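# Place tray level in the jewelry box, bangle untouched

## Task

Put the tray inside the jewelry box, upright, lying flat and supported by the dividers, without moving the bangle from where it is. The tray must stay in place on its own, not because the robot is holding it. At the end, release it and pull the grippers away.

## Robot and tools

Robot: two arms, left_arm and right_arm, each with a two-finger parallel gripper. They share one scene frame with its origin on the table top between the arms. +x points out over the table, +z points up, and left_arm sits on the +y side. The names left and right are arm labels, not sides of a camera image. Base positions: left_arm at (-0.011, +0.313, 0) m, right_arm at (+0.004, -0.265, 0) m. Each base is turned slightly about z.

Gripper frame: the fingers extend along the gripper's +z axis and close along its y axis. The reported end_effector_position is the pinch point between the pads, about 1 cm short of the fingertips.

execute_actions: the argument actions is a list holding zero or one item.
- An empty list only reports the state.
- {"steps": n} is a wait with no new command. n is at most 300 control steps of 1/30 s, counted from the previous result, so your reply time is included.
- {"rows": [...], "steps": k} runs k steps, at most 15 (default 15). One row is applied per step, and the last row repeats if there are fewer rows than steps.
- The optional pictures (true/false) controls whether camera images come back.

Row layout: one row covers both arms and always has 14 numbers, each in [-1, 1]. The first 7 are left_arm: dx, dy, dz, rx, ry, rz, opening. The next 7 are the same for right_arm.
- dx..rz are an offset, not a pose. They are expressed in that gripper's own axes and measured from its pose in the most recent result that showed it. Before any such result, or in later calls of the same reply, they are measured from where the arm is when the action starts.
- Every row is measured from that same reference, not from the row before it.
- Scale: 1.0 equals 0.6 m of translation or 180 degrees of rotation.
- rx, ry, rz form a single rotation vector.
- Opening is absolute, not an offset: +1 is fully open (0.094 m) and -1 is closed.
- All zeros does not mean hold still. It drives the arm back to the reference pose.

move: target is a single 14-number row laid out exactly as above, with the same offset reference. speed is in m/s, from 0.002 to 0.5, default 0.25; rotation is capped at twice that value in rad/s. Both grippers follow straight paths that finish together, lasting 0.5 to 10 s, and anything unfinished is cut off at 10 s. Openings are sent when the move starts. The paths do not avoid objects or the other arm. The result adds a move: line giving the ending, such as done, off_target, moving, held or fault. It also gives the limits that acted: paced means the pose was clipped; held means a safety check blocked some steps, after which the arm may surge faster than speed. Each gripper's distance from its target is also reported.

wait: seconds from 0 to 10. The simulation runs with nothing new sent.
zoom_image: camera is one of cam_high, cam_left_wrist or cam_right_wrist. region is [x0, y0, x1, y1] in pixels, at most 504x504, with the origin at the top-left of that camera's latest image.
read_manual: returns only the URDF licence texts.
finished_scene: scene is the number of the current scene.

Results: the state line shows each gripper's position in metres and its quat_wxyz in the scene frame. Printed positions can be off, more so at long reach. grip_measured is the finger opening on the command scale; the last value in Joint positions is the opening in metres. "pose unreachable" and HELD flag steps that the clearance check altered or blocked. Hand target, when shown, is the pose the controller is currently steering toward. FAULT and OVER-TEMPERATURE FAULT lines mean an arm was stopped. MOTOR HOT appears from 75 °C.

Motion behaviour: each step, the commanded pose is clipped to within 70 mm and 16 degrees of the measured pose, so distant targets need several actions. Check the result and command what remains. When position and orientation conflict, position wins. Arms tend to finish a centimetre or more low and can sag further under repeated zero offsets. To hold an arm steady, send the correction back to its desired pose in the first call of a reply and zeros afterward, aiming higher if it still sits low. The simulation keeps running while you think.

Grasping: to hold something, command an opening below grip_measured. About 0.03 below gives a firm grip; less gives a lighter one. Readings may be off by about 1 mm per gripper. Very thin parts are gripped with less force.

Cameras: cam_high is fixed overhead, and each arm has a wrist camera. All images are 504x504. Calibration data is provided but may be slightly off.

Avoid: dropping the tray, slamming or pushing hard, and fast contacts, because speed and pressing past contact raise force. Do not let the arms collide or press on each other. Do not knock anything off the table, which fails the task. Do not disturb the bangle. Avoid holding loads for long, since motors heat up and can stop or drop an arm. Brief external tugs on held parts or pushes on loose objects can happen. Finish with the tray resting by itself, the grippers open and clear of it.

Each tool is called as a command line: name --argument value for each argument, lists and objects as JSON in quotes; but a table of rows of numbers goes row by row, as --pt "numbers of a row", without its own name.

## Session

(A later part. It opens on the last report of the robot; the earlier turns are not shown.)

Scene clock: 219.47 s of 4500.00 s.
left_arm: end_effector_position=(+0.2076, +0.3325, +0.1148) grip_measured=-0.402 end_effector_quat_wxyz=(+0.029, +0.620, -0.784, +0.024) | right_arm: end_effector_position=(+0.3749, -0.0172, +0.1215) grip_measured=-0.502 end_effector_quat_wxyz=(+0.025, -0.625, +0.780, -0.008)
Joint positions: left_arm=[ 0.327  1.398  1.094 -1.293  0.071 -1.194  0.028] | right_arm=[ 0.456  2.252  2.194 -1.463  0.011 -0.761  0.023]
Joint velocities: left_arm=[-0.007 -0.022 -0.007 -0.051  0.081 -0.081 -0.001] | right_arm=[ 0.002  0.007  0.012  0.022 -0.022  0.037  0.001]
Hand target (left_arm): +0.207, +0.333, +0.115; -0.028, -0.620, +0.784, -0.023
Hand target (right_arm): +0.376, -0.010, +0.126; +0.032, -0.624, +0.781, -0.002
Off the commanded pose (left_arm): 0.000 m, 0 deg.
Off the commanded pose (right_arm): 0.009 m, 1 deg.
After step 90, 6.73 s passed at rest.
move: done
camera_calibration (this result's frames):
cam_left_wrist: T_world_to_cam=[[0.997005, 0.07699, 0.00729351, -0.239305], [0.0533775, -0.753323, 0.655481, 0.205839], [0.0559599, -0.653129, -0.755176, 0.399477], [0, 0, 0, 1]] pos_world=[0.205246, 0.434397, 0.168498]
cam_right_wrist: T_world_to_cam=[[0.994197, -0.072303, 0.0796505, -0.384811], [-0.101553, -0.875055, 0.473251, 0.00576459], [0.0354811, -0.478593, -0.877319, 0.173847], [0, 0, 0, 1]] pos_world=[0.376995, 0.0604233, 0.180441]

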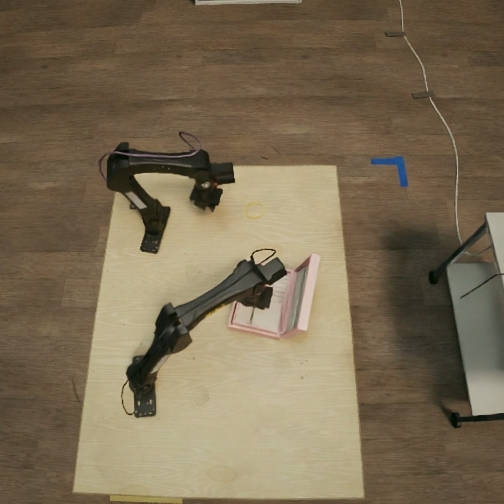

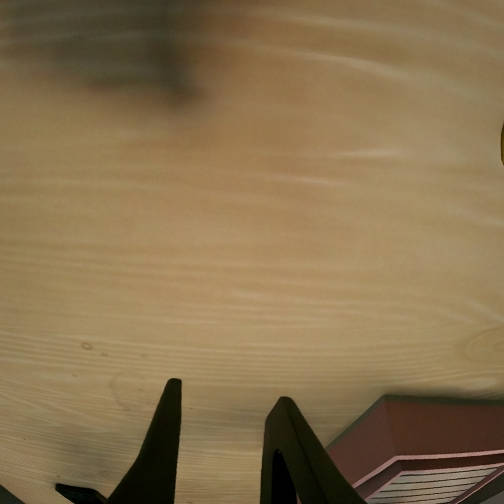

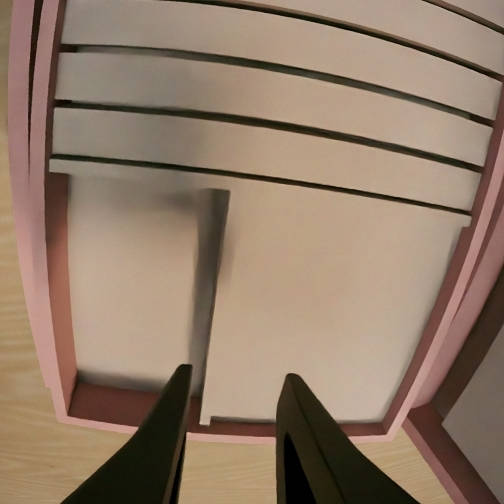

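move --target '[0,0,0,0,0,0,-0.4,0,0.016,0.068,-0.012,0.004,0,-0.5]' --speed 0.06

Scene clock: 223.73 s of 4500.00 s.
left_arm: end_effector_position=(+0.2076, +0.3321, +0.1148) grip_measured=-0.402 end_effector_quat_wxyz=(+0.030, +0.620, -0.784, +0.025) | right_arm: end_effector_position=(+0.3720, -0.0181, +0.0852) grip_measured=-0.502 end_effector_quat_wxyz=(+0.011, -0.626, +0.780, -0.004)
Joint positions: left_arm=[ 0.327  1.398  1.094 -1.293  0.073 -1.194  0.028] | right_arm=[ 0.456  2.252  2.05  -1.347  0.006 -0.761  0.023]
Joint velocities: left_arm=[ 0.017 -0.007 -0.002 -0.051 -0.037 -0.037 -0.   ] | right_arm=[-0.007 -0.012  0.002  0.022  0.007 -0.066 -0.001]
Hand target (left_arm): +0.208, +0.333, +0.115; -0.029, -0.620, +0.784, -0.024
Hand target (right_arm): +0.368, -0.015, +0.080; +0.008, -0.626, +0.780, +0.003
Off the commanded pose (left_arm): 0.000 m, 0 deg.
Off the commanded pose (right_arm): 0.008 m, 1 deg.
After step 90, 0.10 s passed at rest.
move: done
camera_calibration (this result's frames):
cam_left_wrist: T_world_to_cam=[[0.996998, 0.0770662, 0.00744335, -0.239374], [0.0532089, -0.751833, 0.657203, 0.204855], [0.0562443, -0.654834, -0.753677, 0.399568], [0, 0, 0, 1]] pos_world=[0.205281, 0.434116, 0.168295]
cam_right_wrist: T_world_to_cam=[[0.995961, -0.0713673, 0.0544742, -0.377546], [-0.0888734, -0.869761, 0.485405, 0.0162496], [0.0127375, -0.488286, -0.872591, 0.14961], [0, 0, 0, 1]] pos_world=[0.37556, 0.0602414, 0.143227]

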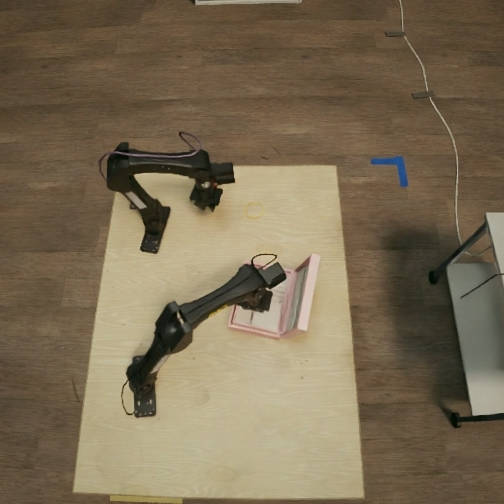

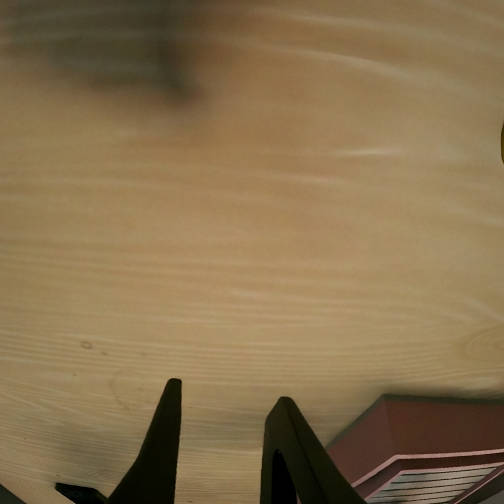

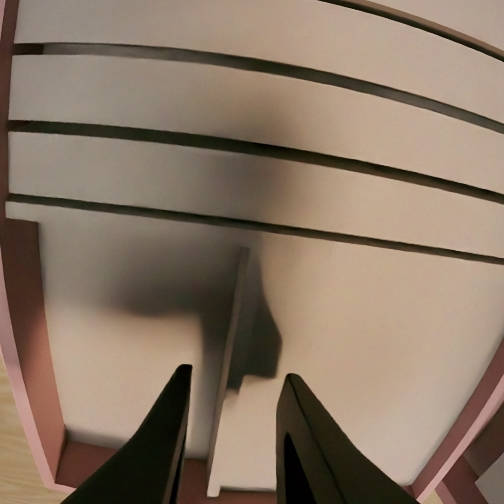

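move --target '[0,0,0,0,0,0,-0.4,0,0.008,0.015,0,0,0,-0.6]' --speed 0.04

move --target '[0,0,0,0,0,0,-0.4,0,0,0,0,0,0,-1]' --speed 0.04

move --target '[0,0,0,0,0,0,-0.4,-0.035,0.008,-0.02,0,0,0,-1]' --speed 0.02

zoom_image --camera "cam_high" --region '[220, 250, 315, 345]'

Scene clock: 231.60 s of 4500.00 s.
left_arm: end_effector_position=(+0.2077, +0.3317, +0.1149) grip_measured=-0.402 end_effector_quat_wxyz=(+0.030, +0.620, -0.784, +0.026) | right_arm: end_effector_position=(+0.3720, -0.0183, +0.0781) grip_measured=-0.598 end_effector_quat_wxyz=(+0.011, -0.626, +0.780, -0.004)
Joint positions: left_arm=[ 0.327  1.398  1.094 -1.293  0.076 -1.194  0.028] | right_arm=[ 0.456  2.251  2.02  -1.318  0.007 -0.761  0.019]
Joint velocities: left_arm=[-0.027 -0.002  0.012  0.022  0.051 -0.051  0.   ] | right_arm=[-0.012  0.002 -0.007 -0.007  0.037 -0.081 -0.001]
Hand target (left_arm): +0.208, +0.332, +0.115; -0.030, -0.620, +0.784, -0.025
Hand target (right_arm): +0.367, -0.017, +0.076; +0.010, -0.626, +0.780, -0.004
Off the commanded pose (left_arm): 0.000 m, 0 deg.
Off the commanded pose (right_arm): 0.005 m, 0 deg.
After step 90, 4.17 s passed at rest.
move: done
camera_calibration (this result's frames):
cam_left_wrist: T_world_to_cam=[[0.99699, 0.0771555, 0.00761794, -0.239454], [0.0530114, -0.75009, 0.659207, 0.203708], [0.0565757, -0.656819, -0.751923, 0.399672], [0, 0, 0, 1]] pos_world=[0.205322, 0.433787, 0.16806]
cam_right_wrist: T_world_to_cam=[[0.995925, -0.0713406, 0.0551768, -0.37728], [-0.0892052, -0.869297, 0.486174, 0.0196084], [0.013281, -0.489115, -0.872118, 0.143045], [0, 0, 0, 1]] pos_world=[0.375592, 0.0600956, 0.136036]

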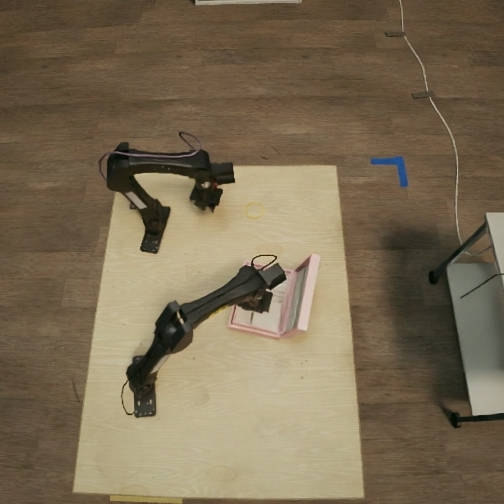

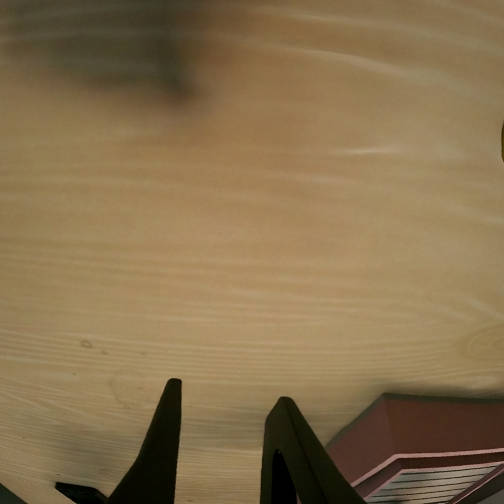

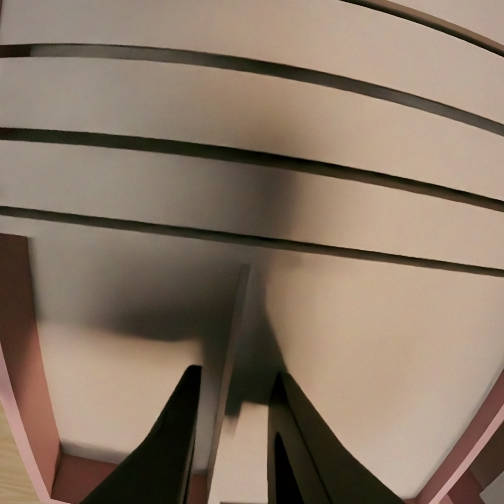

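Scene clock: 232.10 s of 4500.00 s.
left_arm: end_effector_position=(+0.2077, +0.3313, +0.1149) grip_measured=-0.402 end_effector_quat_wxyz=(+0.031, +0.620, -0.784, +0.027) | right_arm: end_effector_position=(+0.3721, -0.0183, +0.0781) grip_measured=-0.971 end_effector_quat_wxyz=(+0.011, -0.626, +0.780, -0.005)
Joint positions: left_arm=[ 0.327  1.398  1.094 -1.293  0.078 -1.194  0.028] | right_arm=[ 0.456  2.251  2.02  -1.318  0.007 -0.761  0.001]
Joint velocities: left_arm=[ 0.002 -0.002 -0.012  0.007  0.066 -0.022 -0.   ] | right_arm=[-0.002 -0.002 -0.012 -0.022 -0.022 -0.007 -0.   ]
Hand target (left_arm): +0.208, +0.332, +0.115; -0.030, -0.620, +0.784, -0.026
Hand target (right_arm): +0.372, -0.018, +0.078; +0.011, -0.626, +0.780, -0.004
Off the commanded pose (left_arm): 0.000 m, 0 deg.
Off the commanded pose (right_arm): 0.000 m, 0 deg.
move: done
camera_calibration (this result's frames):
cam_left_wrist: T_world_to_cam=[[0.996983, 0.0772325, 0.00776741, -0.239523], [0.0528414, -0.748592, 0.660922, 0.202724], [0.0568592, -0.658517, -0.750415, 0.399758], [0, 0, 0, 1]] pos_world=[0.205358, 0.433504, 0.16786]
cam_right_wrist: T_world_to_cam=[[0.995912, -0.0713316, 0.055411, -0.377335], [-0.089316, -0.869142, 0.48643, 0.0195865], [0.0134622, -0.489391, -0.87196, 0.142932], [0, 0, 0, 1]] pos_world=[0.375618, 0.0600574, 0.136013]

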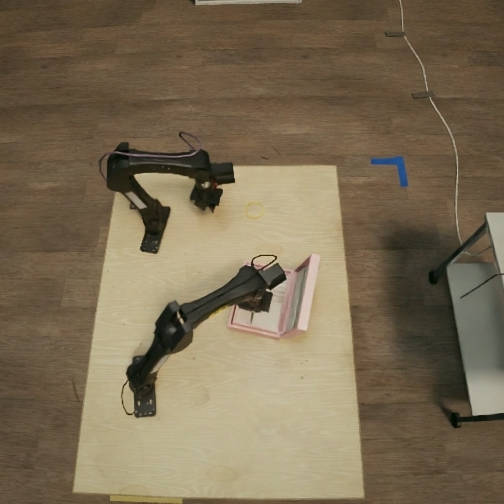

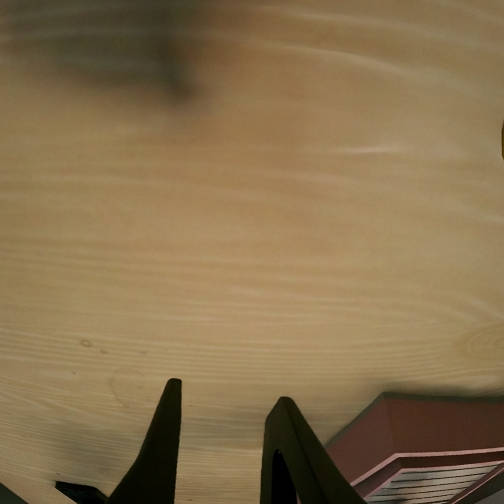

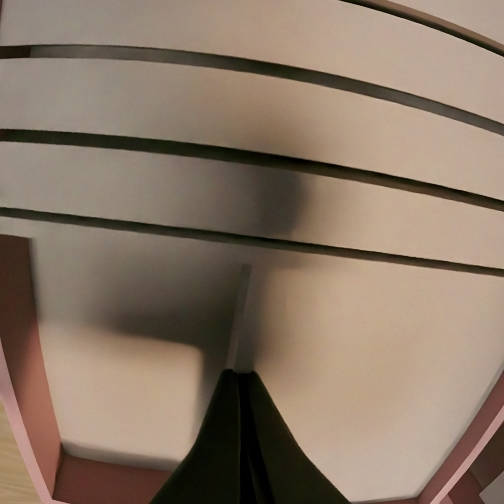

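Scene clock: 233.57 s of 4500.00 s.
left_arm: end_effector_position=(+0.2078, +0.3309, +0.1149) grip_measured=-0.402 end_effector_quat_wxyz=(+0.031, +0.620, -0.784, +0.028) | right_arm: end_effector_position=(+0.3712, -0.0076, +0.0805) grip_measured=-0.971 end_effector_quat_wxyz=(-0.003, -0.623, +0.782, -0.008)
Joint positions: left_arm=[ 0.327  1.398  1.094 -1.293  0.08  -1.194  0.028] | right_arm=[ 0.48   2.313  2.135 -1.397  0.017 -0.729  0.001]
Joint velocities: left_arm=[ 0.007 -0.002 -0.007 -0.007  0.051 -0.022  0.   ] | right_arm=[ 0.042  0.032  0.007 -0.037  0.051 -0.095 -0.   ]
Hand target (left_arm): +0.208, +0.331, +0.115; -0.031, -0.620, +0.784, -0.027
Hand target (right_arm): +0.372, +0.003, +0.090; +0.011, -0.626, +0.780, -0.005
Off the commanded pose (left_arm): 0.000 m, 0 deg.
Off the commanded pose (right_arm): 0.015 m, 2 deg.
move: off_target (right_arm)
camera_calibration (this result's frames):
cam_left_wrist: T_world_to_cam=[[0.996976, 0.0773097, 0.00791669, -0.239591], [0.0526708, -0.74709, 0.662633, 0.201741], [0.0571424, -0.660212, -0.748903, 0.399842], [0, 0, 0, 1]] pos_world=[0.205393, 0.433221, 0.167659]
cam_right_wrist: T_world_to_cam=[[0.996135, -0.0779459, 0.040493, -0.3748], [-0.0877049, -0.857416, 0.507095, 0.0254255], [-0.00480654, -0.508686, -0.860939, 0.156028], [0, 0, 0, 1]] pos_world=[0.376331, 0.0719553, 0.136614]

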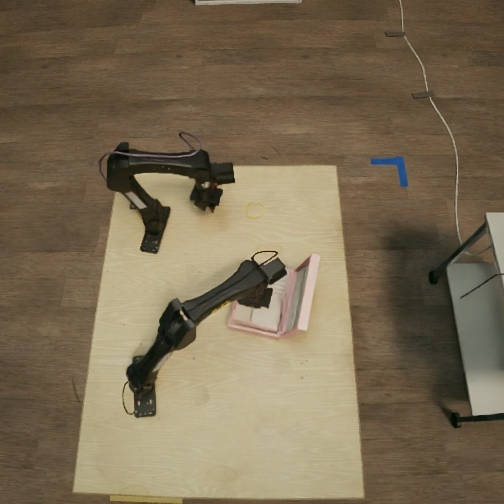

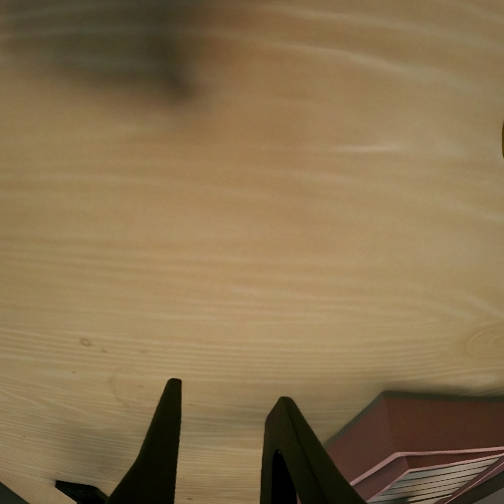

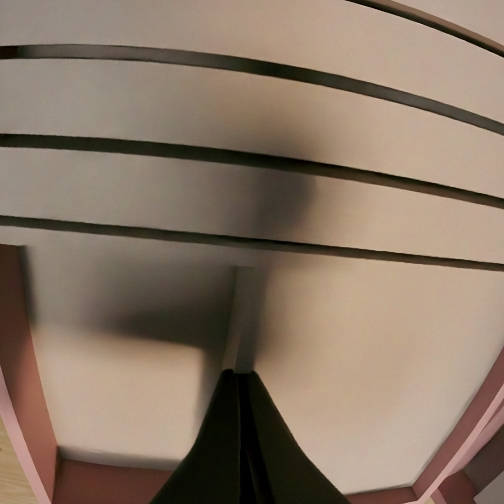

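Region (220, 250, 315, 345) of cam_high's 504x504 image, scaled by 5.305, with more detail than that image has.

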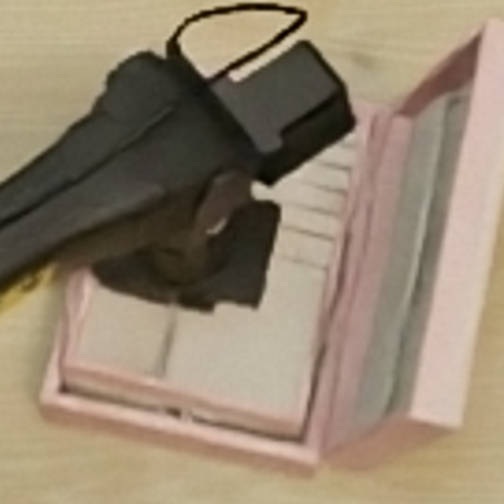

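Gap now visible at the near end. Lower.

move --target '[0,0,0,0,0,0,-0.4,0.004,0,0.032,0,0,0,-1]' --speed 0.02

zoom_image --camera "cam_high" --region '[220, 250, 315, 345]'

zoom_image --camera "cam_left_wrist" --region '[320, 380, 504, 504]'

Scene clock: 243.97 s of 4500.00 s.
left_arm: end_effector_position=(+0.2079, +0.3305, +0.1150) grip_measured=-0.402 end_effector_quat_wxyz=(+0.032, +0.620, -0.784, +0.029) | right_arm: end_effector_position=(+0.3698, -0.0091, +0.0647) grip_measured=-0.971 end_effector_quat_wxyz=(-0.008, -0.622, +0.783, -0.009)
Joint positions: left_arm=[ 0.327  1.398  1.094 -1.293  0.083 -1.194  0.028] | right_arm=[ 0.48   2.313  2.073 -1.346  0.019 -0.728  0.001]
Joint velocities: left_arm=[ 0.007 -0.007 -0.002  0.081 -0.051 -0.022  0.   ] | right_arm=[ 0.002 -0.007 -0.002 -0.051  0.007 -0.007  0.   ]
Hand target (left_arm): +0.208, +0.331, +0.115; -0.031, -0.620, +0.784, -0.028
Hand target (right_arm): +0.371, -0.010, +0.061; -0.003, -0.623, +0.782, -0.008
Off the commanded pose (left_arm): 0.000 m, 0 deg.
Off the commanded pose (right_arm): 0.004 m, 1 deg.
After step 90, 6.23 s passed at rest.
move: done
camera_calibration (this result's frames):
cam_left_wrist: T_world_to_cam=[[0.996968, 0.0773873, 0.0080658, -0.23966], [0.0524995, -0.745584, 0.66434, 0.200757], [0.0574252, -0.661903, -0.747387, 0.399923], [0, 0, 0, 1]] pos_world=[0.205429, 0.432938, 0.16746]
cam_right_wrist: T_world_to_cam=[[0.996351, -0.0783854, 0.0337628, -0.372518], [-0.0845652, -0.853249, 0.514601, 0.0304072], [-0.0115291, -0.515579, -0.856765, 0.14383], [0, 0, 0, 1]] pos_world=[0.375389, 0.0709007, 0.120158]

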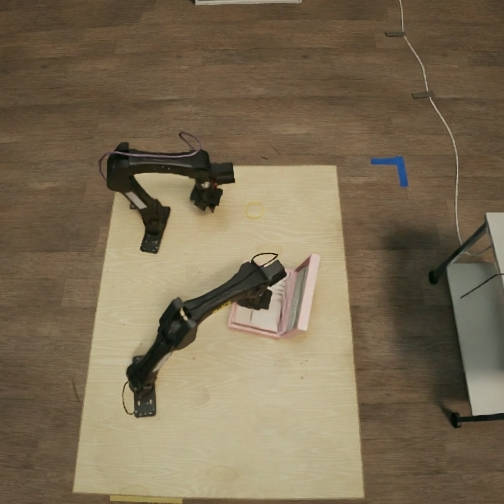

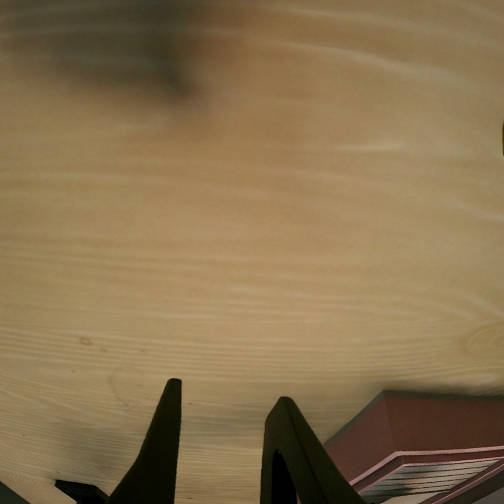

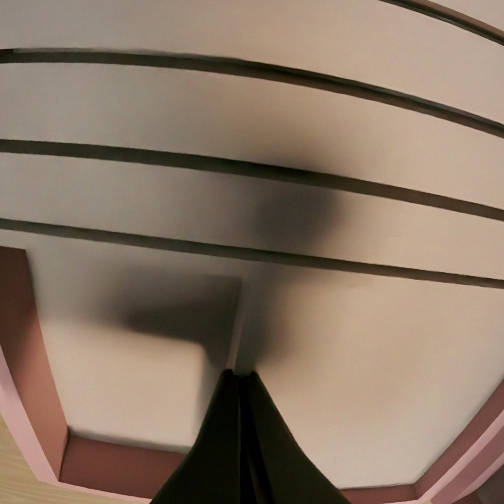

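Region (220, 250, 315, 345) of cam_high's 504x504 image, scaled by 5.305, with more detail than that image has.

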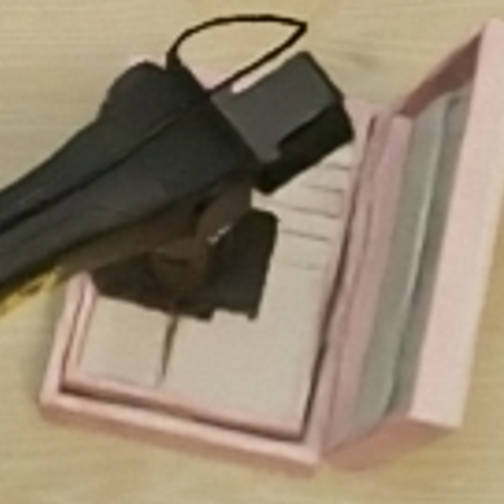

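Region (320, 380, 504, 504) of cam_left_wrist's 504x504 image, scaled by 2.739, with more detail than that image has; it fills the top 340 rows of this view, and the rest is white.

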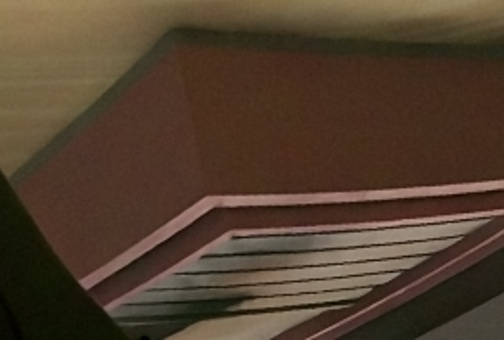

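move --target '[0,0,0,0,0,0,-0.4,0,-0.012,0.004,0,0,-0.006,-1]' --speed 0.02

move --target '[0,0,0,0,0,0,-0.4,0,0,-0.004,0,0,0,-0.7]' --speed 0.02

move --target '[0,0,0,0,0,0,-0.4,0.04,0.02,-0.19,0.03,-0.04,0,-0.7]' --speed 0.15

move --target '[0,0,0,0,0,0,-0.4,0.33,0.12,0,0.05,0,0,-0.7]' --speed 0.3

zoom_image --camera "cam_high" --region '[220, 250, 315, 345]'

zoom_image --camera "cam_left_wrist" --region '[320, 380, 504, 504]'

Scene clock: 258.20 s of 4500.00 s.
left_arm: end_effector_position=(+0.2079, +0.3301, +0.1150) grip_measured=-0.402 end_effector_quat_wxyz=(+0.033, +0.620, -0.784, +0.030) | right_arm: end_effector_position=(+0.3697, -0.0092, +0.0647) grip_measured=-0.971 end_effector_quat_wxyz=(-0.008, -0.628, +0.778, -0.009)
Joint positions: left_arm=[ 0.327  1.398  1.094 -1.293  0.085 -1.194  0.028] | right_arm=[ 0.48   2.313  2.073 -1.346  0.019 -0.744  0.001]
Joint velocities: left_arm=[ 0.002  0.002 -0.032 -0.022 -0.007 -0.037  0.   ] | right_arm=[-0.007 -0.007 -0.017 -0.007 -0.051 -0.066  0.   ]
Hand target (left_arm): +0.208, +0.330, +0.115; -0.032, -0.620, +0.784, -0.029
Hand target (right_arm): +0.377, -0.011, +0.062; -0.008, -0.630, +0.777, -0.009
Off the commanded pose (left_arm): 0.000 m, 0 deg.
Off the commanded pose (right_arm): 0.008 m, 0 deg.
After step 90, 10.53 s passed at rest.
move: done
camera_calibration (this result's frames):
cam_left_wrist: T_world_to_cam=[[0.996961, 0.0774653, 0.00821472, -0.239729], [0.0523276, -0.744075, 0.666044, 0.199772], [0.0577076, -0.66359, -0.745867, 0.400003], [0, 0, 0, 1]] pos_world=[0.205464, 0.432654, 0.167261]
cam_right_wrist: T_world_to_cam=[[0.997454, -0.0631713, 0.0330975, -0.37267], [-0.0711901, -0.854336, 0.514822, 0.0253836], [-0.00424562, -0.515867, -0.856658, 0.1411], [0, 0, 0, 1]] pos_world=[0.374127, 0.0709329, 0.120141]

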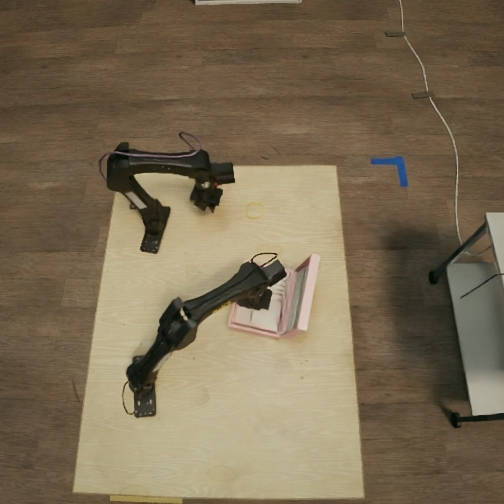

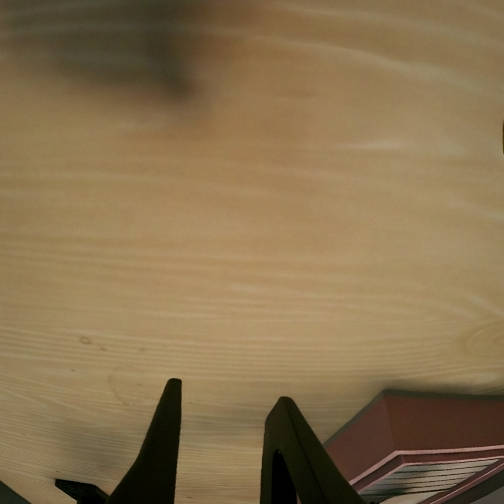

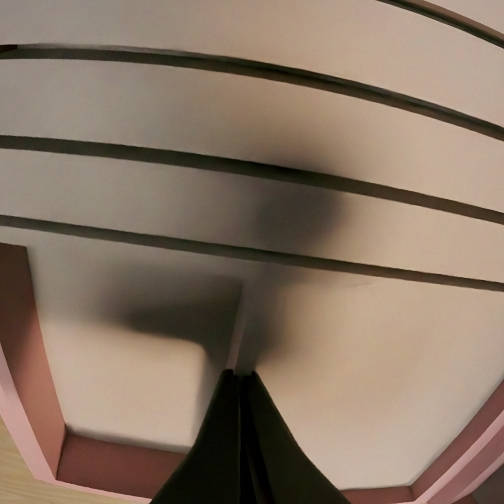

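Scene clock: 258.90 s of 4500.00 s.
left_arm: end_effector_position=(+0.2080, +0.3297, +0.1150) grip_measured=-0.402 end_effector_quat_wxyz=(+0.033, +0.620, -0.784, +0.031) | right_arm: end_effector_position=(+0.3686, -0.0092, +0.0647) grip_measured=-0.702 end_effector_quat_wxyz=(-0.010, -0.628, +0.778, -0.007)
Joint positions: left_arm=[ 0.327  1.398  1.094 -1.293  0.087 -1.194  0.028] | right_arm=[ 0.48   2.313  2.073 -1.35   0.015 -0.744  0.014]
Joint velocities: left_arm=[ 0.007 -0.002  0.002 -0.007 -0.007 -0.066  0.001] | right_arm=[-0.002  0.012 -0.017 -0.007 -0.022 -0.007 -0.001]
Hand target (left_arm): +0.208, +0.330, +0.115; -0.033, -0.620, +0.784, -0.030
Hand target (right_arm): +0.370, -0.009, +0.067; -0.008, -0.628, +0.778, -0.009
Off the commanded pose (left_arm): 0.000 m, 0 deg.
Off the commanded pose (right_arm): 0.003 m, 0 deg.
move: done
camera_calibration (this result's frames):
cam_left_wrist: T_world_to_cam=[[0.996955, 0.0775305, 0.00833869, -0.239787], [0.0521838, -0.742814, 0.667461, 0.198952], [0.0579427, -0.664994, -0.744598, 0.400067], [0, 0, 0, 1]] pos_world=[0.205494, 0.432417, 0.167096]
cam_right_wrist: T_world_to_cam=[[0.997611, -0.0632651, 0.0277362, -0.371218], [-0.0685106, -0.854801, 0.514413, 0.0243388], [-0.00883554, -0.515085, -0.857094, 0.142831], [0, 0, 0, 1]] pos_world=[0.373261, 0.0708897, 0.120195]

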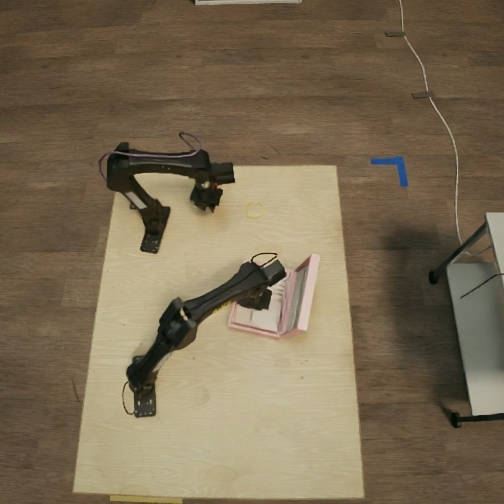

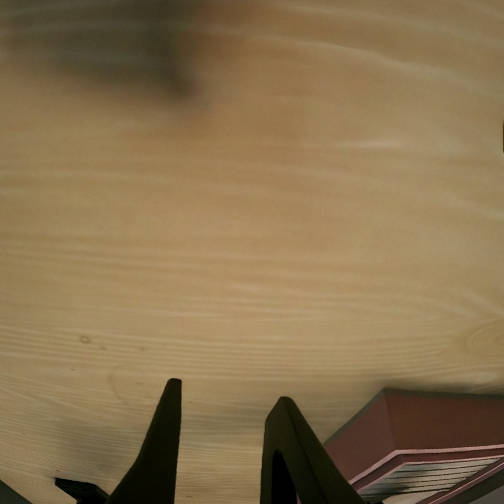

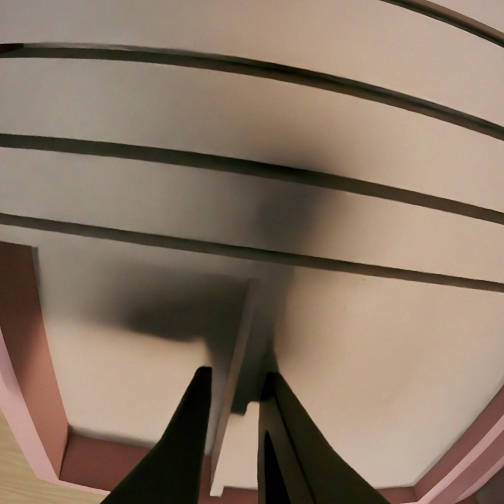

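Scene clock: 260.23 s of 4500.00 s.
left_arm: end_effector_position=(+0.2080, +0.3293, +0.1151) grip_measured=-0.402 end_effector_quat_wxyz=(+0.034, +0.620, -0.784, +0.032) | right_arm: end_effector_position=(+0.3482, -0.0261, +0.1627) grip_measured=-0.702 end_effector_quat_wxyz=(+0.048, -0.630, +0.775, -0.009)
Joint positions: left_arm=[ 0.327  1.398  1.094 -1.293  0.089 -1.194  0.028] | right_arm=[ 0.474  2.09   2.099 -1.483  0.011 -0.756  0.014]
Joint velocities: left_arm=[-0.022 -0.002  0.012  0.022 -0.022  0.007  0.   ] | right_arm=[-0.017 -0.002 -0.002 -0.007 -0.007  0.022 -0.   ]
Hand target (left_arm): +0.208, +0.330, +0.115; -0.033, -0.620, +0.784, -0.031
Hand target (right_arm): +0.352, -0.027, +0.179; +0.069, -0.628, +0.775, -0.005
Off the commanded pose (left_arm): 0.000 m, 0 deg.
Off the commanded pose (right_arm): 0.017 m, 2 deg.
move: off_target (right_arm)
camera_calibration (this result's frames):
cam_left_wrist: T_world_to_cam=[[0.996948, 0.077609, 0.00848729, -0.239856], [0.0520107, -0.741297, 0.669159, 0.197968], [0.0582244, -0.666675, -0.743071, 0.400142], [0, 0, 0, 1]] pos_world=[0.205529, 0.432133, 0.166898]
cam_right_wrist: T_world_to_cam=[[0.991271, -0.0624209, 0.116127, -0.366838], [-0.108156, -0.888712, 0.445526, -0.0177649], [0.0753928, -0.454197, -0.887705, 0.195156], [0, 0, 0, 1]] pos_world=[0.347002, 0.049953, 0.223755]

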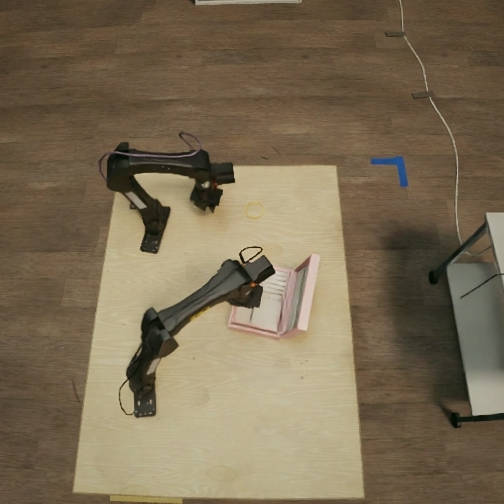

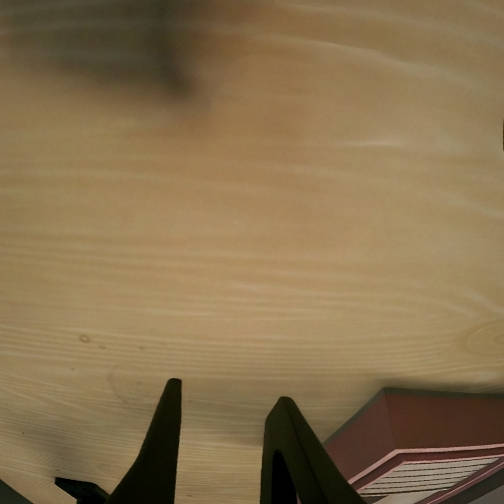

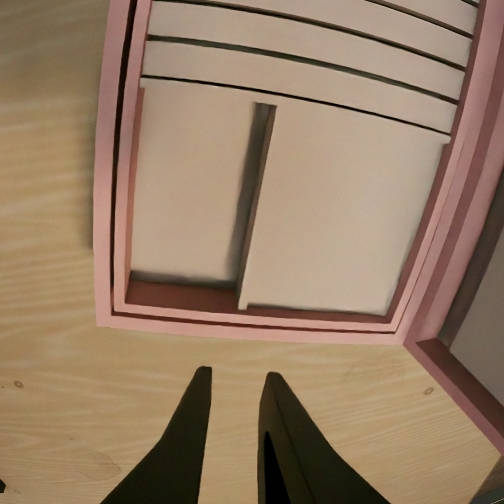

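Scene clock: 261.63 s of 4500.00 s.
left_arm: end_effector_position=(+0.2081, +0.3289, +0.1151) grip_measured=-0.402 end_effector_quat_wxyz=(+0.034, +0.620, -0.784, +0.033) | right_arm: end_effector_position=(+0.2398, -0.2017, +0.1458) grip_measured=-0.702 end_effector_quat_wxyz=(+0.093, -0.625, +0.771, -0.074)
Joint positions: left_arm=[ 0.327  1.398  1.094 -1.293  0.091 -1.194  0.028] | right_arm=[ 0.174  1.25   1.082 -1.174  0.07  -1.061  0.014]
Joint velocities: left_arm=[-0.002 -0.002 -0.012  0.037  0.022  0.007 -0.   ] | right_arm=[-0.002 -0.027 -0.012 -0.066 -0.022 -0.051  0.   ]
Hand target (left_arm): +0.208, +0.329, +0.115; -0.034, -0.620, +0.784, -0.032
Hand target (right_arm): +0.237, -0.203, +0.143; +0.098, -0.624, +0.772, -0.070
Off the commanded pose (left_arm): 0.000 m, 0 deg.
Off the commanded pose (right_arm): 0.004 m, 1 deg.
move: done
camera_calibration (this result's frames):
cam_left_wrist: T_world_to_cam=[[0.99694, 0.0776879, 0.00863571, -0.239925], [0.051837, -0.739776, 0.670853, 0.196983], [0.0585057, -0.668353, -0.74154, 0.400215], [0, 0, 0, 1]] pos_world=[0.205565, 0.431848, 0.166701]
cam_right_wrist: T_world_to_cam=[[0.961428, -0.0610701, 0.268193, -0.283077], [-0.183789, -0.868058, 0.46119, -0.158013], [0.204642, -0.492692, -0.845799, 0.0636927], [0, 0, 0, 1]] pos_world=[0.230082, -0.123071, 0.202665]

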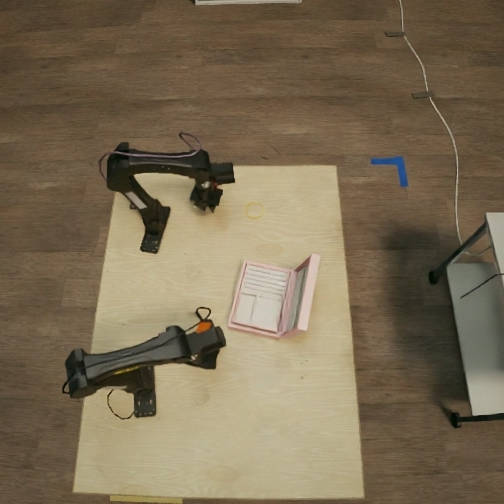

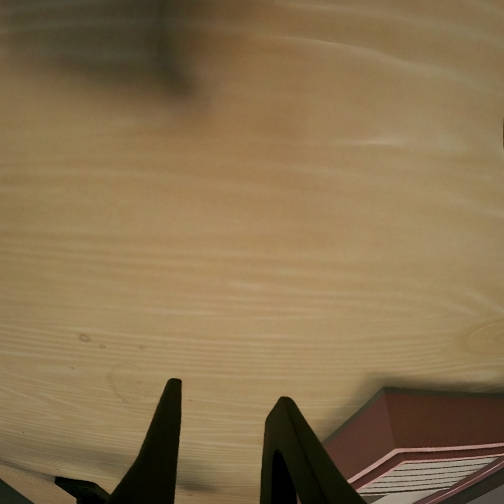

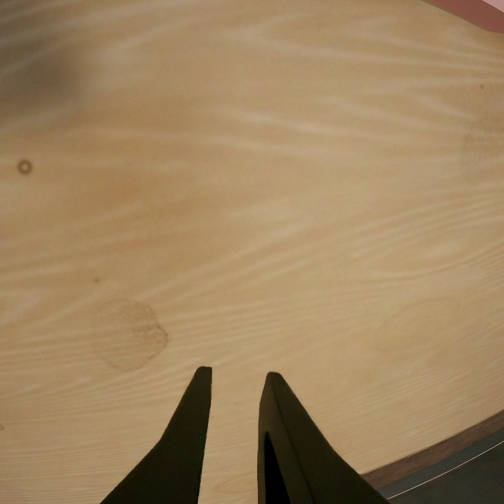

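Region (220, 250, 315, 345) of cam_high's 504x504 image, scaled by 5.305, with more detail than that image has.

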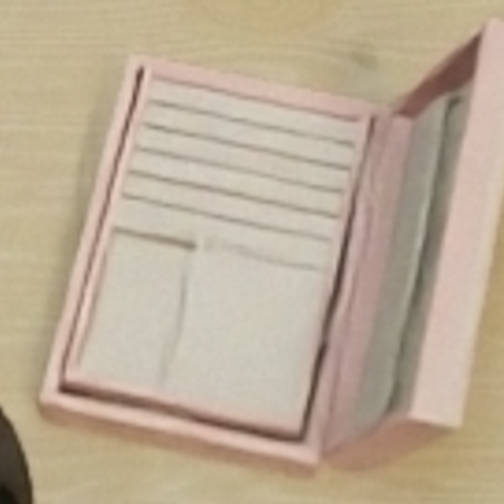

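Region (320, 380, 504, 504) of cam_left_wrist's 504x504 image, scaled by 2.739, with more detail than that image has; it fills the top 340 rows of this view, and the rest is white.

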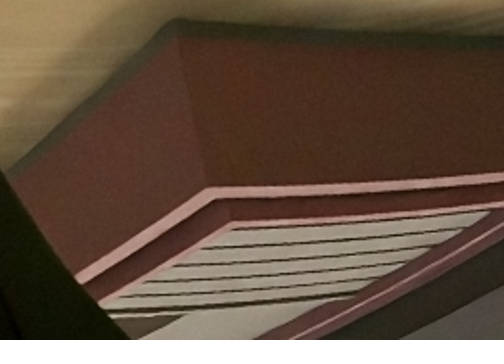

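Seated inside all walls.

finished_scene --scene 2

The scene is finished: the task was done.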